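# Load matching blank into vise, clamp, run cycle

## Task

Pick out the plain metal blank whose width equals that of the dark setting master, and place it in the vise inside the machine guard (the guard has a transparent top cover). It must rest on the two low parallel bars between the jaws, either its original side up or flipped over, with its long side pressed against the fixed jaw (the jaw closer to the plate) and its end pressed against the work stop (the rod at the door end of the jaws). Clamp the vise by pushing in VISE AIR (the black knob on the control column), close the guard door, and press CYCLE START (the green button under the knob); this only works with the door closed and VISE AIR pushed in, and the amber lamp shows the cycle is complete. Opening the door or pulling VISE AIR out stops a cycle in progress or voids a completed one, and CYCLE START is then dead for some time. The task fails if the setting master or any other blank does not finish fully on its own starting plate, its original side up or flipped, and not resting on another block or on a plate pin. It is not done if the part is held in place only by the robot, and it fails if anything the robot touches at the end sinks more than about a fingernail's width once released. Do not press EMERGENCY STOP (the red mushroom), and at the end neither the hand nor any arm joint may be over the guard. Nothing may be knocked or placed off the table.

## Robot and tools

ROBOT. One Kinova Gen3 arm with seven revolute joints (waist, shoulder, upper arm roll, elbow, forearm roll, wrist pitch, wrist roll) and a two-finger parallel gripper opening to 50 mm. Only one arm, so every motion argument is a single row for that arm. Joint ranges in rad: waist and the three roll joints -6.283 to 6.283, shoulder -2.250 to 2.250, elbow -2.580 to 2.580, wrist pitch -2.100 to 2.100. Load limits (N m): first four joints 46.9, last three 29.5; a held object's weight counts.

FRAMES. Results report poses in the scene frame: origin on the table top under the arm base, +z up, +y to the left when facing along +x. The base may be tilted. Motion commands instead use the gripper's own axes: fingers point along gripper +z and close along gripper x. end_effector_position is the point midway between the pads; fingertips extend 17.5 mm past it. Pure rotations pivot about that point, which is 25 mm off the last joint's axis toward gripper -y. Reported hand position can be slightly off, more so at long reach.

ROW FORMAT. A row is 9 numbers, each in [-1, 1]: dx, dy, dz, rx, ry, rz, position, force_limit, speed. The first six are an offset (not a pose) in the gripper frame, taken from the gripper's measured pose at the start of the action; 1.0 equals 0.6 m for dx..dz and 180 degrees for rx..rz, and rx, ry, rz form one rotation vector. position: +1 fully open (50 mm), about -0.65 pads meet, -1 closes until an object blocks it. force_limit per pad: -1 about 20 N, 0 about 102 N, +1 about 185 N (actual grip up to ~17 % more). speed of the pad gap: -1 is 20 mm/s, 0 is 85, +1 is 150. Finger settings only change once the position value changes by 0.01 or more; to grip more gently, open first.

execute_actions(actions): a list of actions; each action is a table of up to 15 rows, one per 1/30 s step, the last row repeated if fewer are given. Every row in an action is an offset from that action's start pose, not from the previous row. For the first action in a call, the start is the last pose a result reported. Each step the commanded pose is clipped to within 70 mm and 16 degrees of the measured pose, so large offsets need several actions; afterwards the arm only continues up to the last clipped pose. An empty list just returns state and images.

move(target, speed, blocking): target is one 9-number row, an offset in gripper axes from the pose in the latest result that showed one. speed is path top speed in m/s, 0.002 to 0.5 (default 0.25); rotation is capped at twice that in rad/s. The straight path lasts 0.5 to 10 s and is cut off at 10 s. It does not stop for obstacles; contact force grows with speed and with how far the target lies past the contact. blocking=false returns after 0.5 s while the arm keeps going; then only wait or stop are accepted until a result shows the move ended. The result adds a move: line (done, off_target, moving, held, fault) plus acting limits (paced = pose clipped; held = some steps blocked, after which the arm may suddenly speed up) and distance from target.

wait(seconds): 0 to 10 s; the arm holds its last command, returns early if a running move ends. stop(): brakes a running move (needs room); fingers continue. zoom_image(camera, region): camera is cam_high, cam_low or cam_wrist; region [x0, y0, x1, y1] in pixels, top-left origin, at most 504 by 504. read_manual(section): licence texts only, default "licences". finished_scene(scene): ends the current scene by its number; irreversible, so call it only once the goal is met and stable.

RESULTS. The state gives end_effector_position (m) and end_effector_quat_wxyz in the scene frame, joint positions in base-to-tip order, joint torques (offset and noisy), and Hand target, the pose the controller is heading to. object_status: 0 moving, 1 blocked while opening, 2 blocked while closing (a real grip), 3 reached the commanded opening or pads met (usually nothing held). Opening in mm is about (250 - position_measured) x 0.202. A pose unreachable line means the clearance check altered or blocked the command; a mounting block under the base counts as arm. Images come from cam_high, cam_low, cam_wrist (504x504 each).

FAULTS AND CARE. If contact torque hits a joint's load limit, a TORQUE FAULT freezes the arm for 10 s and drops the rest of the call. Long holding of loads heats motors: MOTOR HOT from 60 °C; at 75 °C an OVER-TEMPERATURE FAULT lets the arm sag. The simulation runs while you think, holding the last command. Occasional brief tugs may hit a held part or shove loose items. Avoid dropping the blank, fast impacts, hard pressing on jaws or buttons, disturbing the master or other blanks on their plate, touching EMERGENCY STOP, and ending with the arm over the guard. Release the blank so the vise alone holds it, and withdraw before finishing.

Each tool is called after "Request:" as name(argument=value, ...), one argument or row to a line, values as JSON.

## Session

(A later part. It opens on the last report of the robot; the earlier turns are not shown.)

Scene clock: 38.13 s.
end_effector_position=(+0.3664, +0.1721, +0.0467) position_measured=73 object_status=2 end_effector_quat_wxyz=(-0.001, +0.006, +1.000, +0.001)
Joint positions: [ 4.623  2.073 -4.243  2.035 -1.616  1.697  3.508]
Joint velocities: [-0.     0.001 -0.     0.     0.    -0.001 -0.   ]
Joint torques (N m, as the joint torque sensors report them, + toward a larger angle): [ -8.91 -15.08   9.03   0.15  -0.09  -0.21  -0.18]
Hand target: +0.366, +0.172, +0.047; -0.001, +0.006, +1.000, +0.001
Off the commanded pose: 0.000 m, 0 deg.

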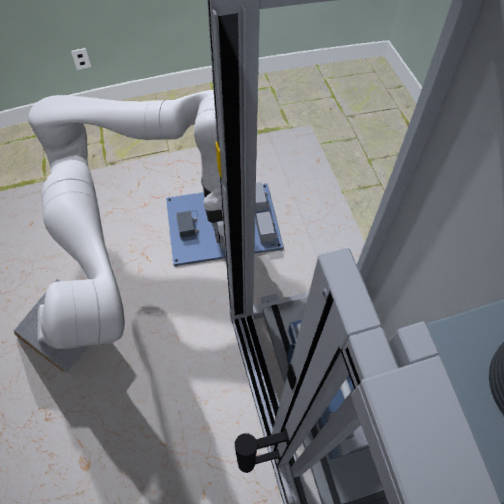

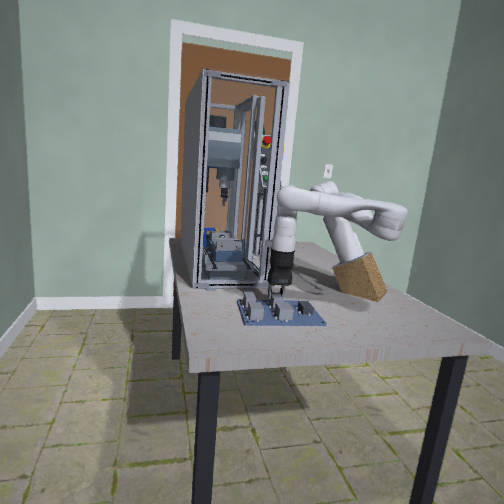

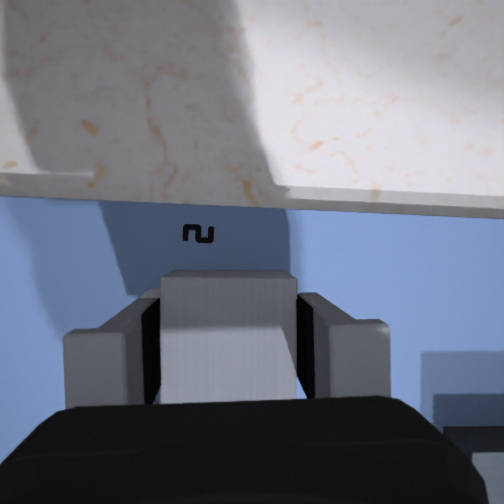

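Request:
execute_actions(
  actions=[
    [[0,0,0.012,0,0,0,-0.1,0,0]],
    [[0,0,0,0,0,0,-1,0,0]],
    [[0,0,0,0,0,0,-1,0,0]],
  ],
)

Request:
move(
  target=[0,0,-0.2,0,0,0,-1,0,0],
  speed=0.15,
)

Request:
move(
  target=[-0.12,0.22,0,0,0,0,-1,0,0],
  speed=0.2,
)

Scene clock: 41.53 s.
end_effector_position=(+0.3663, +0.1730, +0.0468) position_measured=77 object_status=2 end_effector_quat_wxyz=(+0.001, +0.007, +1.000, +0.003)
Joint positions: [ 4.619  2.076 -4.243  2.041 -1.622  1.696  3.506]
Joint velocities: [-0.     0.     0.    -0.    -0.    -0.001  0.   ]
Joint torques (N m, as the joint torque sensors report them, + toward a larger angle): [ -9.07 -14.76   8.91   0.39  -0.02  -0.58  -0.11]
Hand target: +0.366, +0.173, +0.047; +0.002, +0.007, +1.000, +0.003
Off the commanded pose: 0.000 m, 0 deg.

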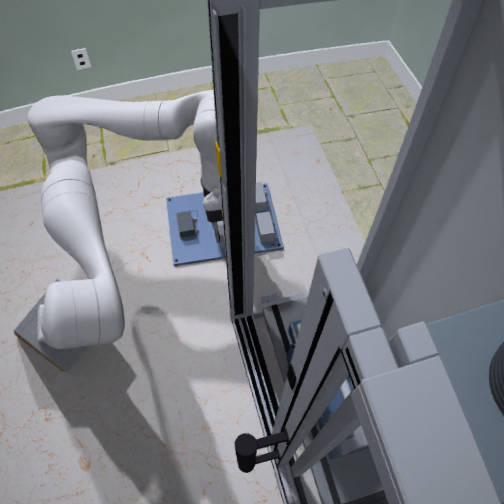

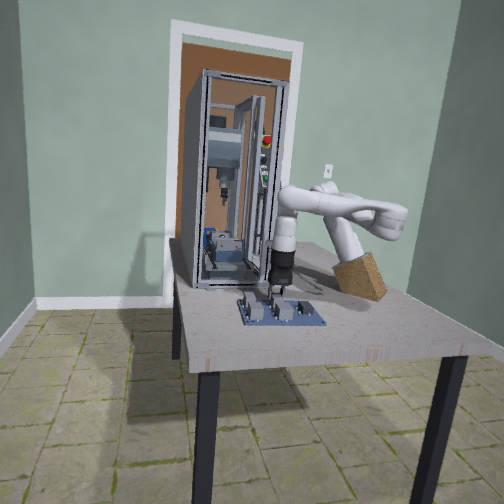

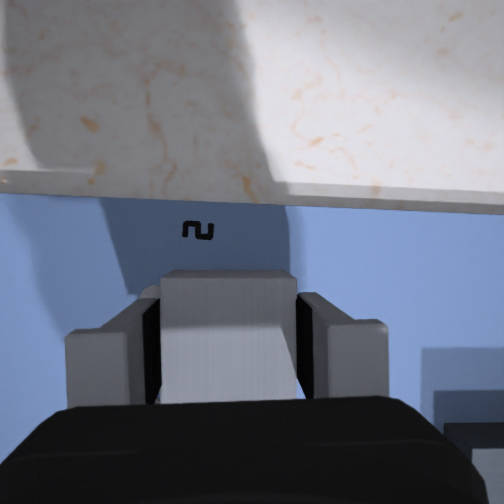

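Scene clock: 42.70 s.
end_effector_position=(+0.3654, +0.1725, +0.1665) position_measured=77 object_status=2 end_effector_quat_wxyz=(+0.001, +0.007, +1.000, +0.003)
Joint positions: [ 4.549  1.867 -4.07   1.975 -1.346  1.787  3.505]
Joint velocities: [-0.    -0.004  0.002 -0.001 -0.001  0.003 -0.   ]
Joint torques (N m, as the joint torque sensors report them, + toward a larger angle): [ -9.48 -15.08   9.5   -2.01  -0.27  -0.42  -0.43]
Hand target: +0.365, +0.173, +0.167; +0.001, +0.007, +1.000, +0.003
Off the commanded pose: 0.001 m, 0 deg.
move: done

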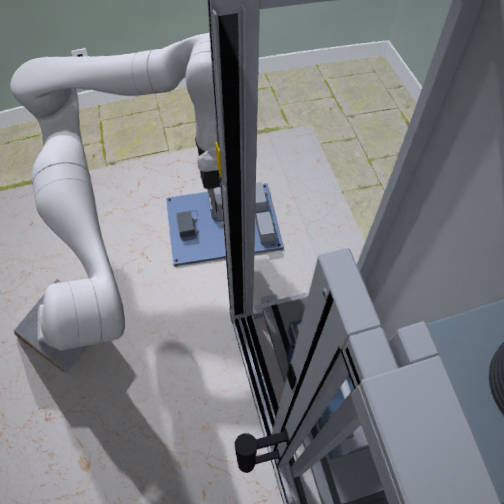

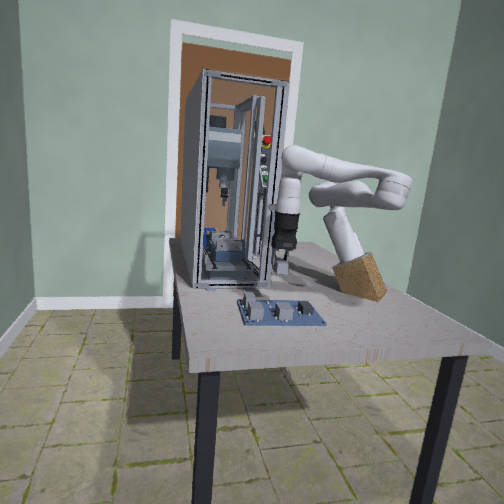

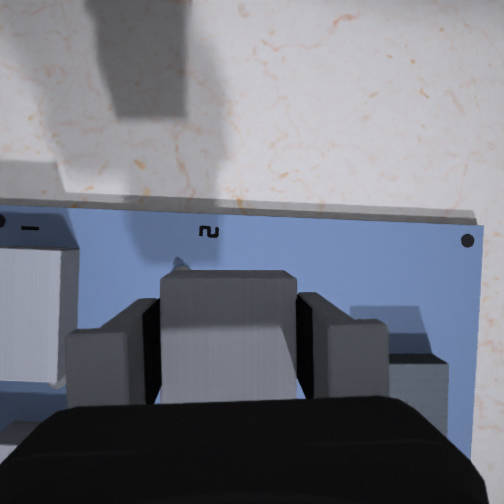

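Scene clock: 43.90 s.
end_effector_position=(+0.4393, +0.3032, +0.1678) position_measured=77 object_status=2 end_effector_quat_wxyz=(+0.002, +0.007, +1.000, +0.002)
Joint positions: [ 4.667  1.82  -4.11   1.432 -1.478  1.786  3.067]
Joint velocities: [ 0.008 -0.004 -0.001 -0.003  0.001  0.001 -0.   ]
Joint torques (N m, as the joint torque sensors report them, + toward a larger angle): [-12.14 -20.15  10.08  -0.71  -0.1   -0.14  -0.21]
Hand target: +0.440, +0.303, +0.168; +0.002, +0.007, +1.000, +0.002
Off the commanded pose: 0.000 m, 0 deg.
move: done

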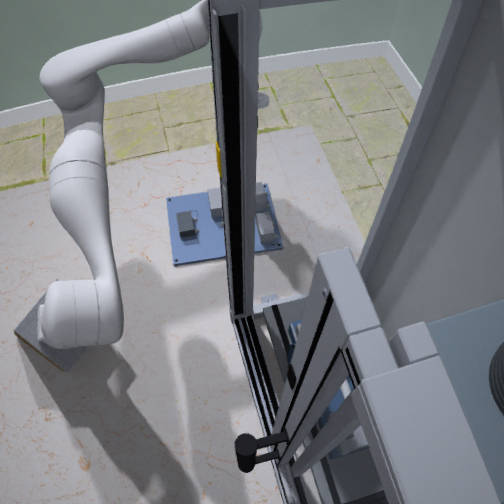

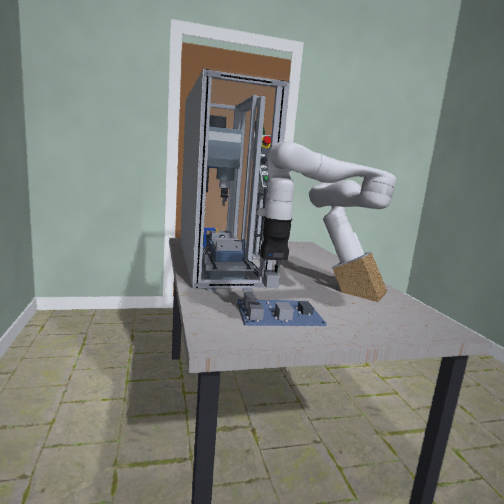

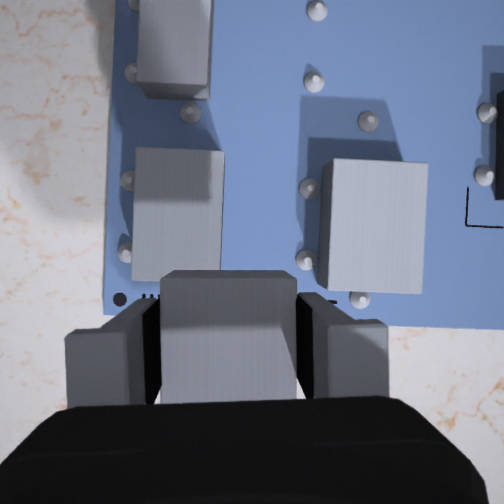

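Request:
move(
  target=[0.48,-0.17,-0.22,0,0,0.5,-1,0,0],
  speed=0.2,
)

Scene clock: 49.53 s.
end_effector_position=(+0.1489, +0.2050, +0.2970) position_measured=77 object_status=2 end_effector_quat_wxyz=(-0.000, +0.712, +0.702, +0.002)
Joint positions: [ 4.092  1.88  -3.83   2.01  -0.992  2.102  1.741]
Joint velocities: [-0.007 -0.002 -0.     0.     0.     0.001 -0.002]
Joint torques (N m, as the joint torque sensors report them, + toward a larger angle): [ -5.5  -15.03   6.73  -5.05  -0.1   -0.11  -0.19]
Hand target: +0.149, +0.205, +0.297; -0.001, +0.712, +0.703, +0.002
Off the commanded pose: 0.002 m, 0 deg.
move: done

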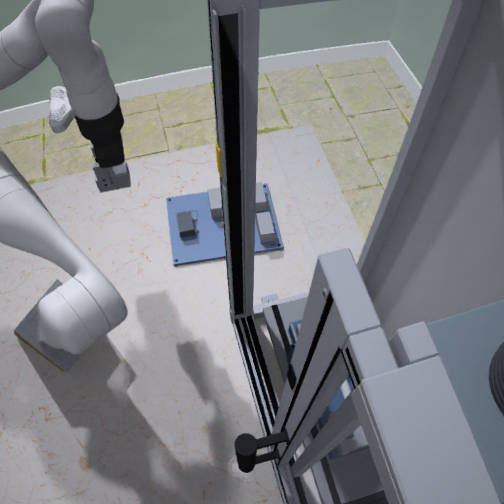

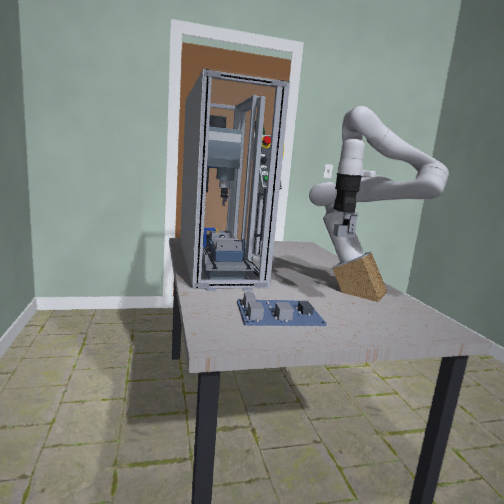

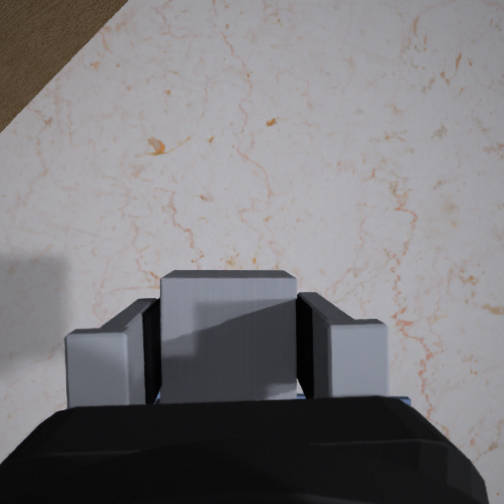

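Request:
move(
  target=[-0.2,0.17,0.05,-0.25,0,0,-1,0,0],
  speed=0.2,
)

Scene clock: 53.00 s.
end_effector_position=(+0.2498, +0.0832, +0.2660) position_measured=77 object_status=2 end_effector_quat_wxyz=(+0.272, +0.658, +0.648, +0.269)
Joint positions: [ 3.842  2.248 -3.592  2.516 -0.926  1.526  1.928]
Joint velocities: [-0.047 -0.    -0.059 -0.    -0.004 -0.034 -0.039]
Joint torques (N m, as the joint torque sensors report them, + toward a larger angle): [ -3.26 -11.05   4.83  -8.05  -1.29  -2.9   -0.32]
Hand target: +0.250, +0.083, +0.266; +0.272, +0.658, +0.648, +0.270
Off the commanded pose: 0.001 m, 0 deg.
joint sent to its limit — the command would take joint 2 (shoulder) past its upper limit, so that joint was sent only as far as its limit.
move: done

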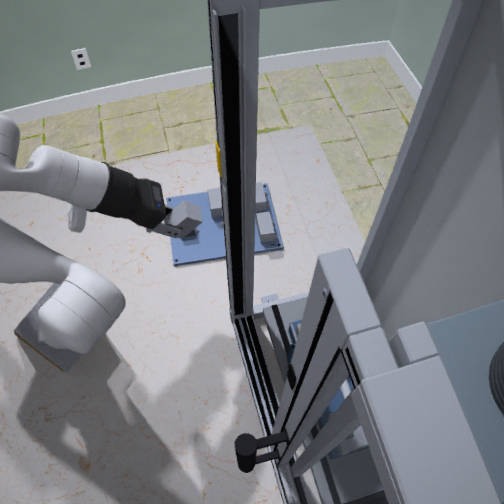

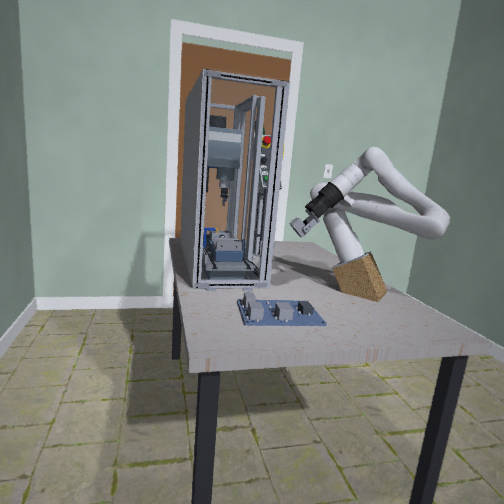

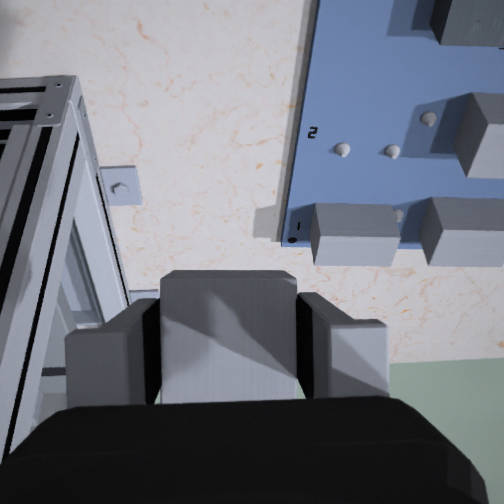

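Request:
move(
  target=[-0.385,0.2,-0.2,0,0,0,-1,0,0],
  speed=0.15,
)

Scene clock: 56.53 s.
end_effector_position=(+0.2494, +0.0285, +0.3052) position_measured=77 object_status=2 end_effector_quat_wxyz=(+0.273, +0.658, +0.648, +0.269)
Joint positions: [ 3.774  2.025 -3.478  2.544 -0.739  1.362  2.069]
Joint velocities: [ 0.     0.    -0.    -0.    -0.     0.001 -0.   ]
Joint torques (N m, as the joint torque sensors report them, + toward a larger angle): [ -1.7  -10.12   3.83 -10.62  -1.4   -2.84  -0.18]
Hand target: +0.249, +0.029, +0.305; +0.273, +0.658, +0.648, +0.269
Off the commanded pose: 0.219 m, 0 deg; position clipped at the last step of the last action.
move: held; limits=paced,held; held on 48 of 66 steps, including the last
pose unreachable: on one or more control steps of this call, first in action 0 (counted from 0), an arm could not follow its commanded pose, so it was not sent that pose on those steps. On the call's last step it was still not sent that pose. It may still have moved: this result reports where it is.
cause: the commanded pose would bring two parts of the arm too close to each other (its gripper and another part of the arm, with joints 3 (upper arm roll) to 7 (wrist roll) between them).

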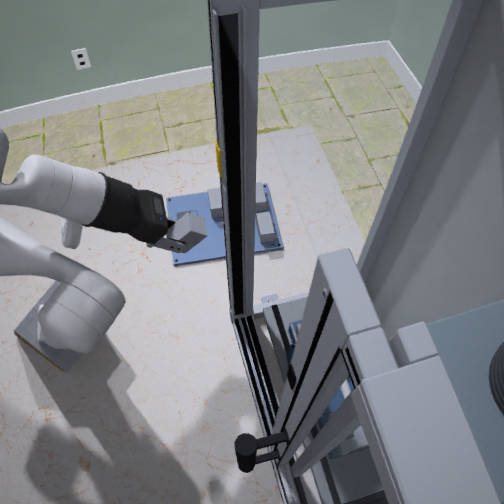

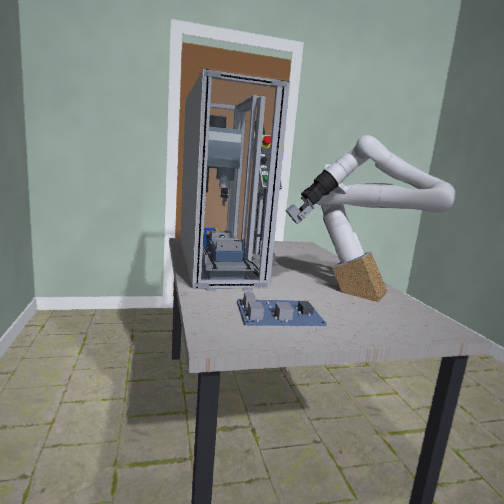

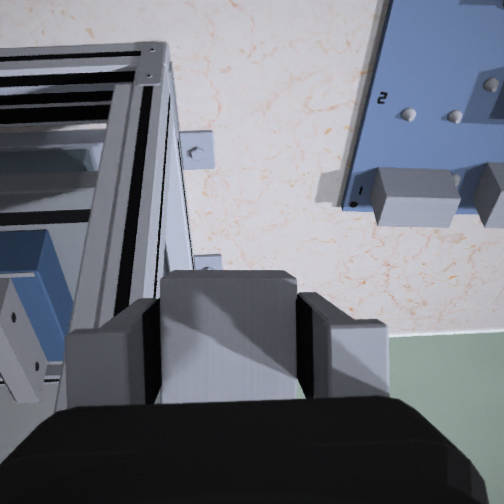

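Request:
move(
  target=[0,0.3,-0.4,0,0,0,-1,0,0],
  speed=0.2,
)

Request:
move(
  target=[-0.3,0,0,0,0,0,-1,0,0],
  speed=0.2,
)

Scene clock: 58.87 s.
end_effector_position=(+0.2054, +0.0292, +0.6021) position_measured=77 object_status=2 end_effector_quat_wxyz=(+0.274, +0.658, +0.648, +0.269)
Joint positions: [ 3.702  1.542 -3.353  1.617 -0.491  1.765  1.816]
Joint velocities: [ 0.001 -0.008 -0.    -0.002  0.     0.001 -0.   ]
Joint torques (N m, as the joint torque sensors report them, + toward a larger angle): [-0.56 -9.85  2.58 -8.2  -0.88 -3.01 -0.31]
Hand target: +0.206, +0.029, +0.602; +0.273, +0.658, +0.648, +0.269
Off the commanded pose: 0.001 m, 0 deg.
move: done

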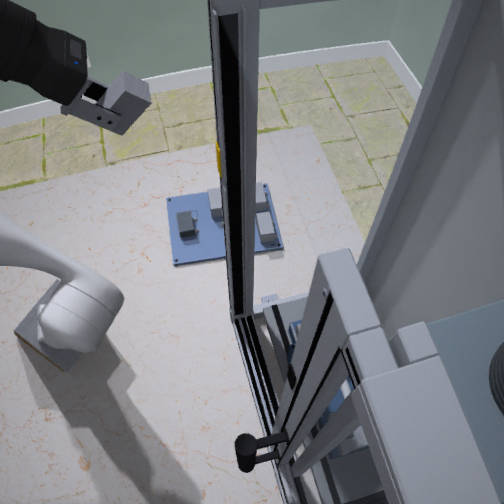

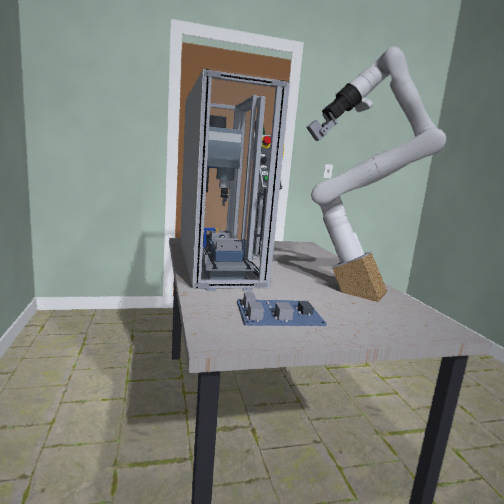

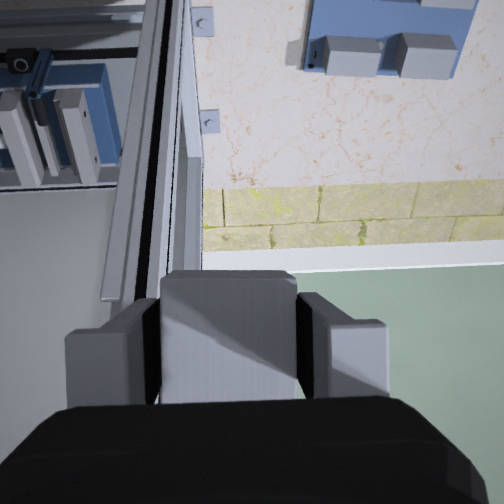

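Scene clock: 60.13 s.
end_effector_position=(+0.2023, -0.1502, +0.6021) position_measured=77 object_status=2 end_effector_quat_wxyz=(+0.274, +0.658, +0.648, +0.269)
Joint positions: [ 3.473  1.358 -3.137  1.677 -0.202  1.616  2.05 ]
Joint velocities: [-0.006 -0.007  0.003 -0.001 -0.002  0.     0.004]
Joint torques (N m, as the joint torque sensors report them, + toward a larger angle): [ 1.7  -6.25 -1.42 -9.97 -1.52 -2.82 -0.47]
Hand target: +0.202, -0.150, +0.602; +0.274, +0.657, +0.649, +0.269
Off the commanded pose: 0.001 m, 0 deg.
move: done

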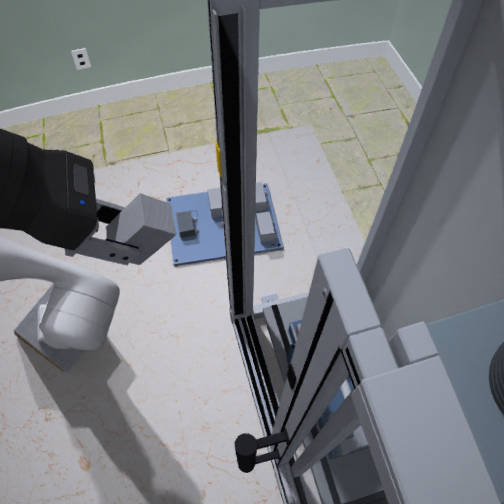

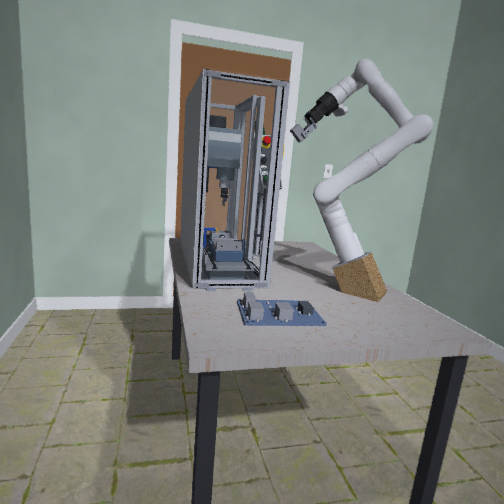

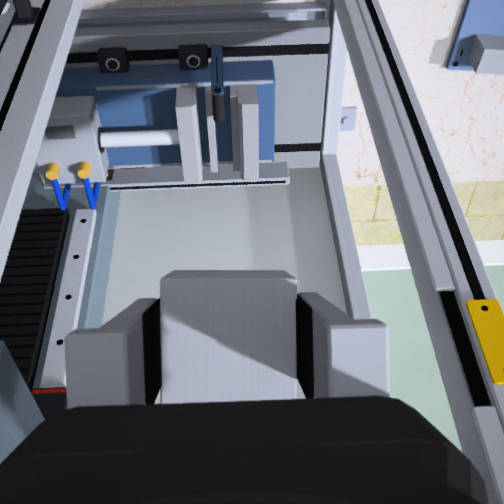

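Request:
move(
  target=[-0.05,-0.03,0.32,0.125,0,0,-1,0,0],
  speed=0.12,
)

Scene clock: 64.03 s.
end_effector_position=(+0.3253, -0.1822, +0.4550) position_measured=77 object_status=2 end_effector_quat_wxyz=(+0.140, +0.698, +0.689, +0.138)
Joint positions: [ 3.66   0.958 -3.319  1.95  -0.179  1.273  2.088]
Joint velocities: [ 0.003 -0.009 -0.001 -0.     0.002  0.001 -0.002]
Joint torques (N m, as the joint torque sensors report them, + toward a larger angle): [ -0.41   3.66   0.79 -11.92  -1.1   -1.31  -0.24]
Hand target: +0.325, -0.182, +0.455; +0.140, +0.698, +0.688, +0.138
Off the commanded pose: 0.001 m, 0 deg.
move: done

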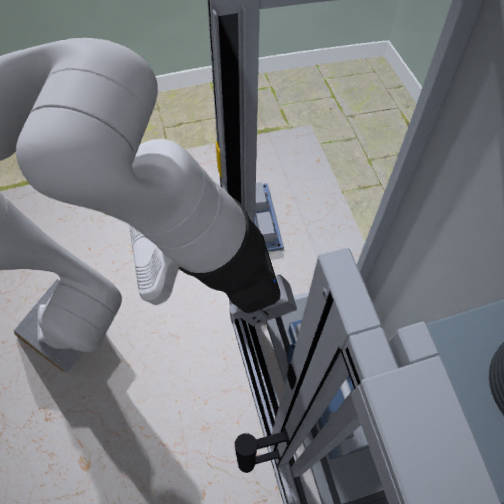

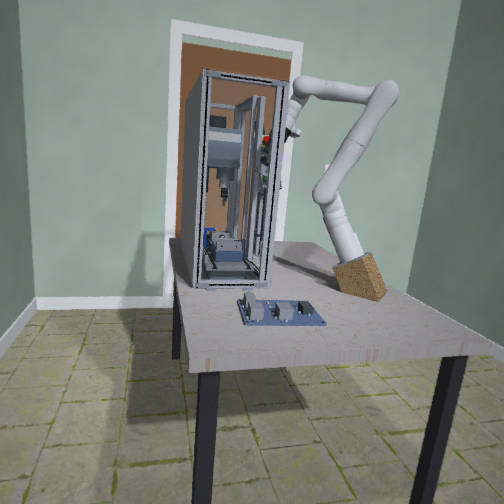

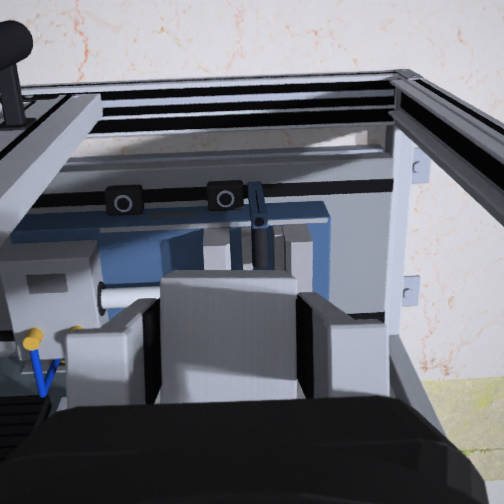

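Request:
move(
  target=[0.028,0.045,0.39,0.125,0,0,-1,0,0],
  speed=0.1,
)

Scene clock: 67.43 s.
end_effector_position=(+0.4416, -0.1667, +0.2511) position_measured=77 object_status=2 end_effector_quat_wxyz=(+0.002, +0.711, +0.703, +0.003)
Joint positions: [ 4.318  0.386 -4.234  1.964 -0.033  0.908  1.738]
Joint velocities: [ 0.02  -0.011  0.001 -0.002  0.011  0.002 -0.01 ]
Joint torques (N m, as the joint torque sensors report them, + toward a larger angle): [-4.15  6.83  0.62 -8.07 -0.06  0.34 -0.52]
Hand target: +0.441, -0.168, +0.251; +0.001, +0.712, +0.702, +0.002
Off the commanded pose: 0.002 m, 0 deg.
move: done

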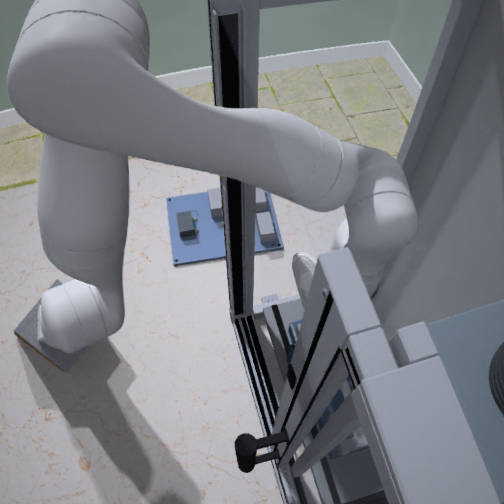

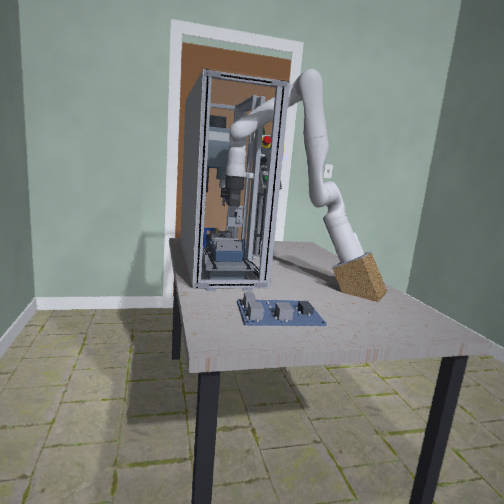

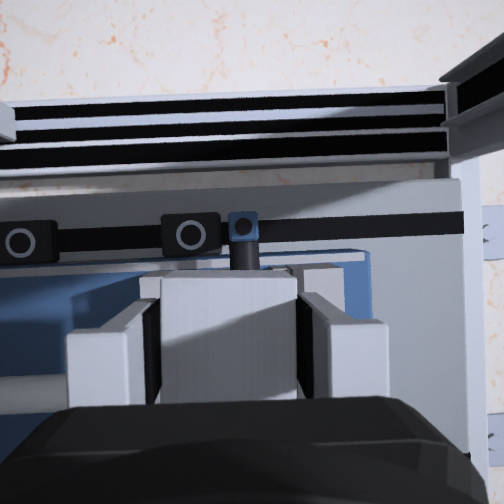

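Request:
move(
  target=[0,0.02,0.12,0,0,0,-1,0,0],
  speed=0.06,
)

Request:
zoom_image(
  camera="cam_low",
  region=[190, 190, 290, 290],
)

Scene clock: 69.70 s.
end_effector_position=(+0.4555, -0.1663, +0.1874) position_measured=77 object_status=2 end_effector_quat_wxyz=(+0.003, +0.703, +0.711, -0.005)
Joint positions: [ 4.681  0.326 -4.639  2.013  0.046  0.728  1.654]
Joint velocities: [ 0.013 -0.008 -0.02  -0.003  0.015  0.002 -0.02 ]
Joint torques (N m, as the joint torque sensors report them, + toward a larger angle): [  9.5   -7.    -5.14   7.9   -4.61 -16.46  -1.37]
Hand target: +0.454, -0.167, +0.180; +0.002, +0.711, +0.703, +0.003
Off the commanded pose: 0.008 m, 2 deg.
move: off_target

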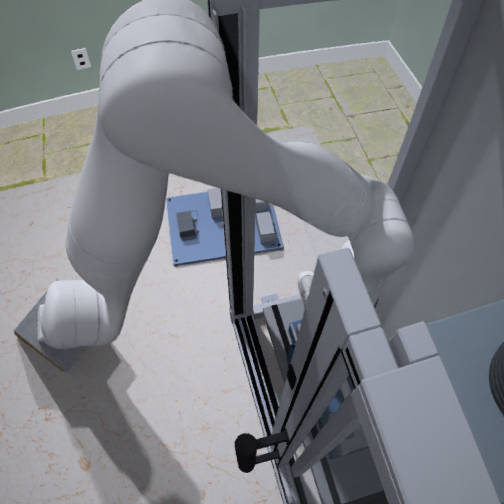

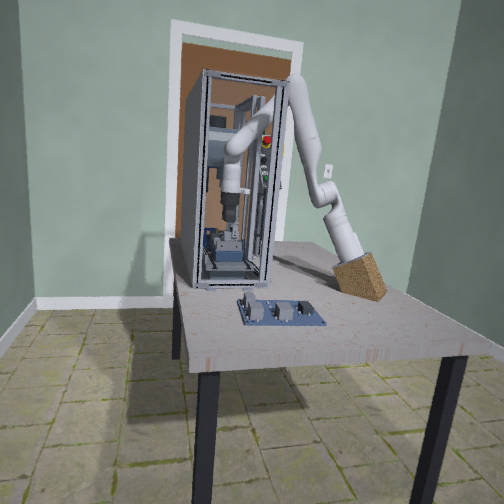

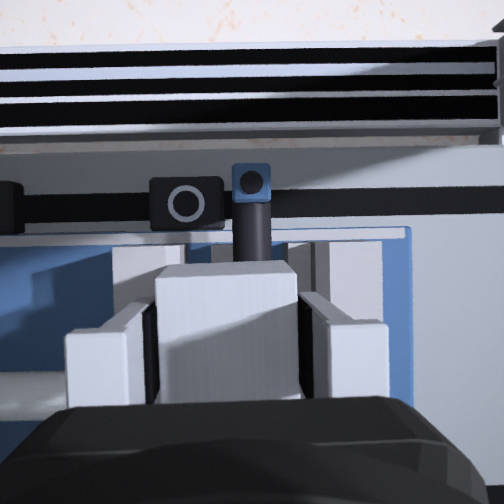

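Region (190, 190, 290, 290) of cam_low's 504x504 image, scaled by 5.040, with more detail than that image has.

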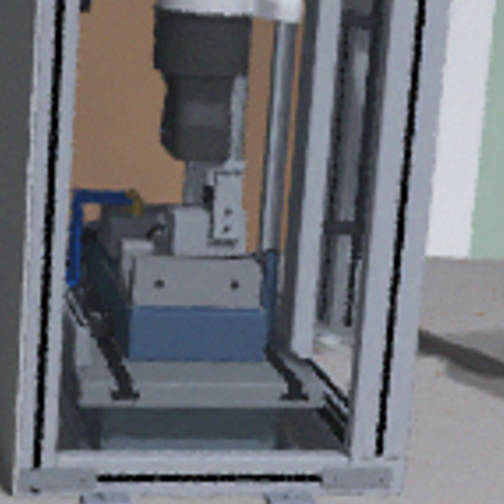

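Request:
move(
  target=[0,0,-0.04,0,0,0,-1,0,0],
  speed=0.05,
)

Request:
zoom_image(
  camera="cam_low",
  region=[190, 60, 330, 270],
)

Scene clock: 71.07 s.
end_effector_position=(+0.4553, -0.1666, +0.2112) position_measured=77 object_status=2 end_effector_quat_wxyz=(+0.003, +0.703, +0.711, -0.006)
Joint positions: [ 4.546  0.33  -4.509  1.981  0.045  0.805  1.658]
Joint velocities: [-0.014  0.003 -0.    -0.    -0.005 -0.001  0.004]
Joint torques (N m, as the joint torque sensors report them, + toward a larger angle): [-4.96  3.72  0.61 -7.39  0.24 -0.12 -0.11]
Hand target: +0.455, -0.166, +0.211; +0.003, +0.703, +0.711, -0.005
Off the commanded pose: 0.001 m, 0 deg.
move: done

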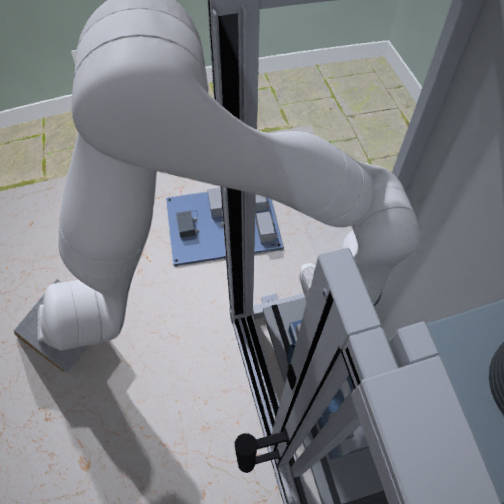

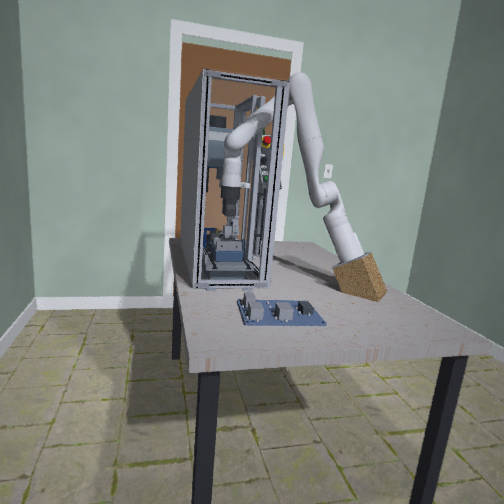

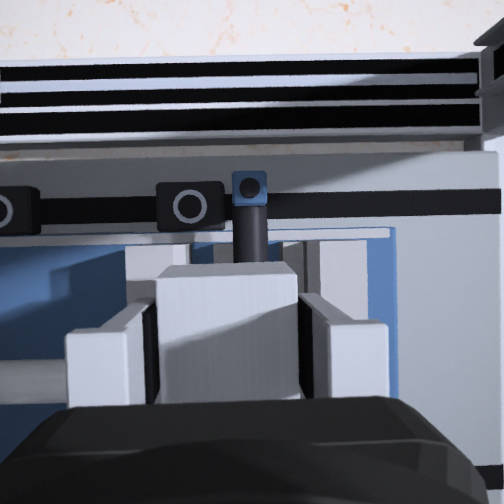

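Region (190, 60, 330, 270) of cam_low's 504x504 image, scaled by 2.400, with more detail than that image has.

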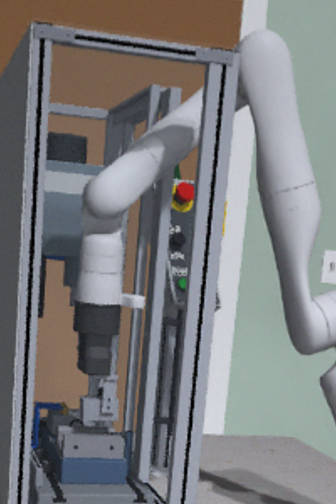

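Request:
move(
  target=[0,0.05,0,0,0,0,-1,0,0],
  speed=0.05,
)

Scene clock: 73.03 s.
end_effector_position=(+0.4855, -0.1657, +0.2115) position_measured=77 object_status=2 end_effector_quat_wxyz=(+0.003, +0.703, +0.711, -0.005)
Joint positions: [ 4.713  0.332 -4.677  1.887  0.038  0.844  1.653]
Joint velocities: [ 0.013  0.001  0.003  0.     0.003  0.002 -0.   ]
Joint torques (N m, as the joint torque sensors report them, + toward a larger angle): [-4.59  1.46  0.3  -7.85 -0.4  -0.45 -0.67]
Hand target: +0.485, -0.166, +0.211; +0.003, +0.703, +0.711, -0.006
Off the commanded pose: 0.001 m, 0 deg.
move: done

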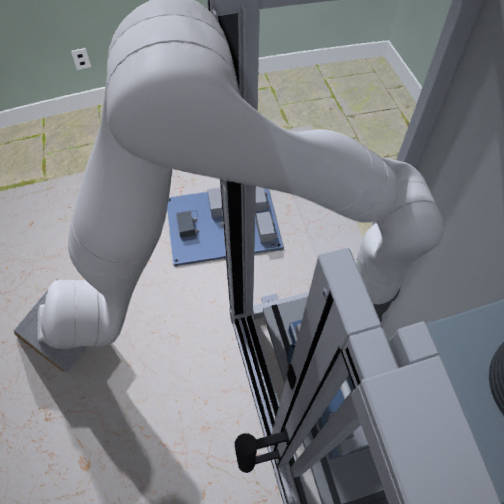

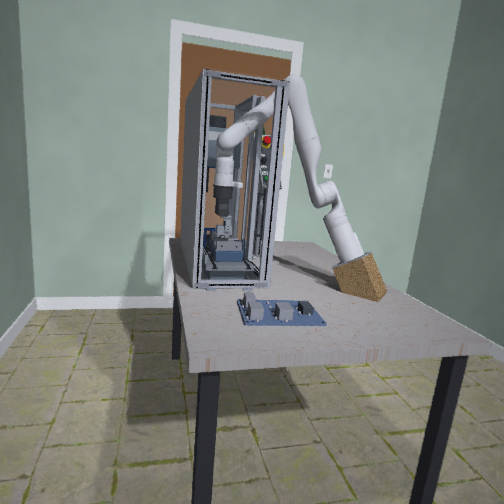

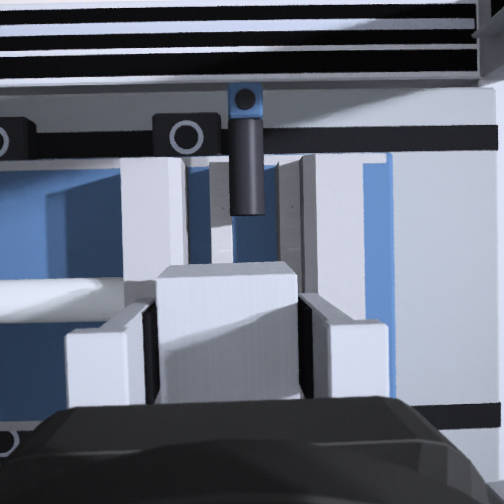

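Request:
move(
  target=[0.01,-0.008,0.06,0,0,0,-1,0,0],
  speed=0.03,
)

Request:
zoom_image(
  camera="cam_low",
  region=[195, 210, 265, 270],
)

Scene clock: 85.10 s.
end_effector_position=(+0.4840, -0.1449, +0.1949) position_measured=77 object_status=2 end_effector_quat_wxyz=(-0.001, +0.693, +0.721, +0.015)
Joint positions: [ 4.744  0.328 -4.743  1.94   0.015  0.764  1.664]
Joint velocities: [ 0.    -0.     0.     0.     0.     0.001  0.   ]
Joint torques (N m, as the joint torque sensors report them, + toward a larger angle): [ 6.98  3.04 -5.34 -9.91 -0.14 -0.26 -0.23]
Hand target: +0.485, -0.148, +0.194; -0.000, +0.695, +0.719, +0.012
Off the commanded pose: 0.025 m, 3 deg.
TORQUE FAULT: the external load on joint 1 (waist) reached its load limit, and the arm stopped for 10 seconds. That time counts as 20 of the actions that you can send in this scene. The arm's remaining commands of this call were not run. The gripper holds where it stopped, with its grip as last carried out, and the arm accepts commands again: back off and push less far. The arm stops again, at the same cost, whenever a joint's load reaches its limit.
move: fault

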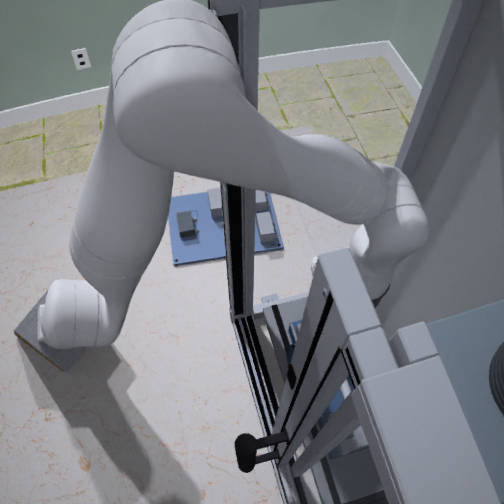

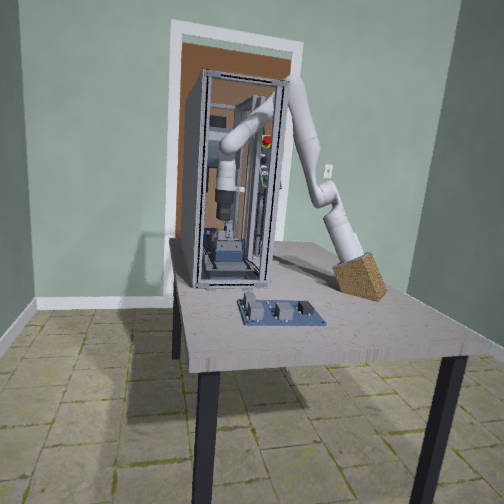

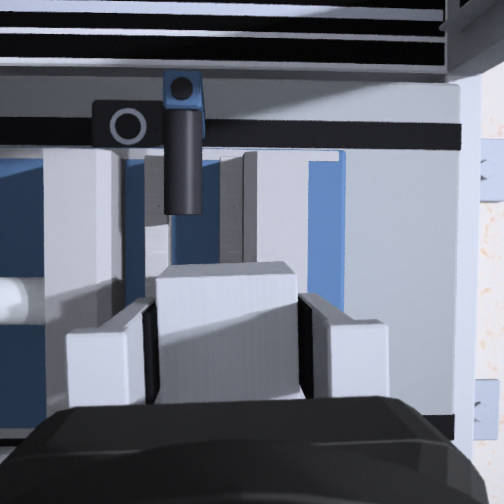

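Region (195, 210, 265, 270) of cam_low's 504x504 image, scaled by 7.200, with more detail than that image has; it fills the top 432 rows of this view, and the rest is white.

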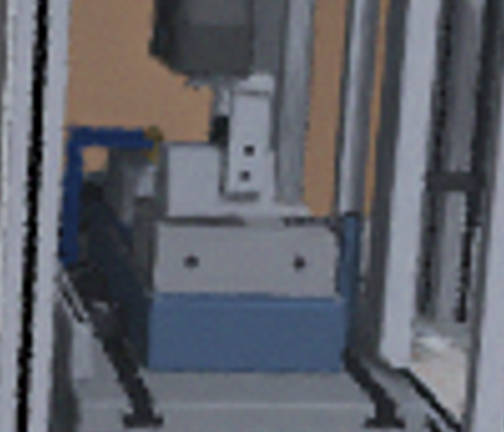

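Request:
move(
  target=[-0.05,-0.04,-0.13,0,0,0,-1,0,0],
  speed=0.08,
)

Request:
move(
  target=[-0.05,-0.3,-0.4,-0.15,0,0,-1,0,0],
  speed=0.12,
)

Scene clock: 88.00 s.
end_effector_position=(+0.4592, -0.1780, +0.2711) position_measured=77 object_status=2 end_effector_quat_wxyz=(-0.002, +0.694, +0.720, +0.014)
Joint positions: [ 4.273  0.347 -4.187  1.878 -0.011  0.982  1.789]
Joint velocities: [-0.012  0.008 -0.003  0.    -0.009 -0.     0.008]
Joint torques (N m, as the joint torque sensors report them, + toward a larger angle): [-4.36  7.39  0.61 -8.83 -0.26 -0.2  -0.12]
Hand target: +0.459, -0.177, +0.271; -0.001, +0.693, +0.721, +0.014
Off the commanded pose: 0.001 m, 0 deg.
move: done

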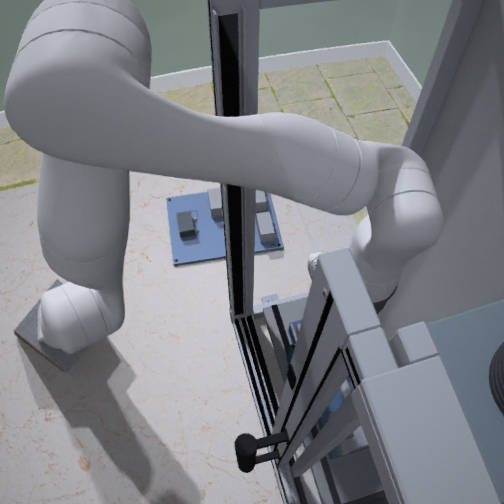

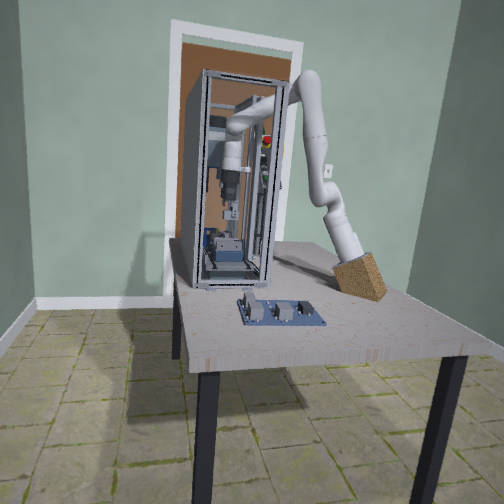

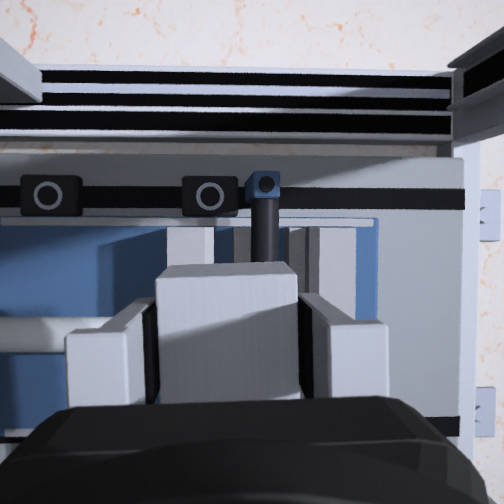

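Scene clock: 90.87 s.
end_effector_position=(+0.2761, -0.2188, +0.5059) position_measured=77 object_status=2 end_effector_quat_wxyz=(+0.160, +0.675, +0.697, +0.181)
Joint positions: [ 3.582  1.021 -3.074  1.821 -0.175  1.446  2.283]
Joint velocities: [-0.002  0.004  0.001 -0.    -0.001  0.001  0.003]
Joint torques (N m, as the joint torque sensors report them, + toward a larger angle): [  0.34   1.02  -1.45 -11.41  -1.34  -1.27  -0.1 ]
Hand target: +0.276, -0.219, +0.506; +0.161, +0.675, +0.697, +0.181
Off the commanded pose: 0.002 m, 0 deg.
move: done

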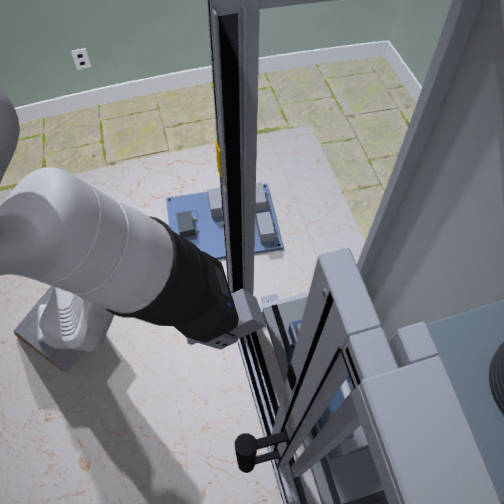

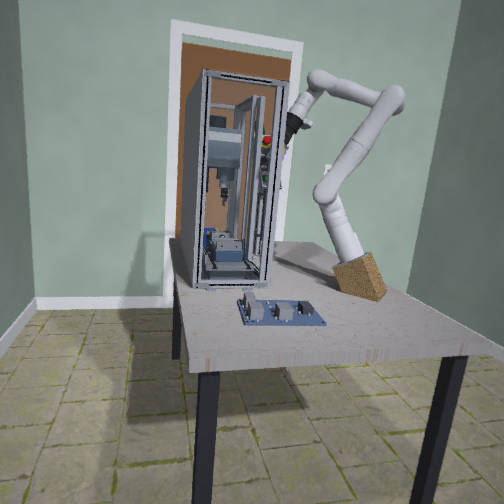

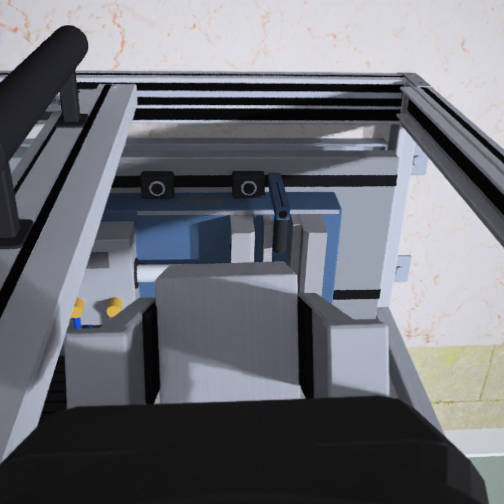

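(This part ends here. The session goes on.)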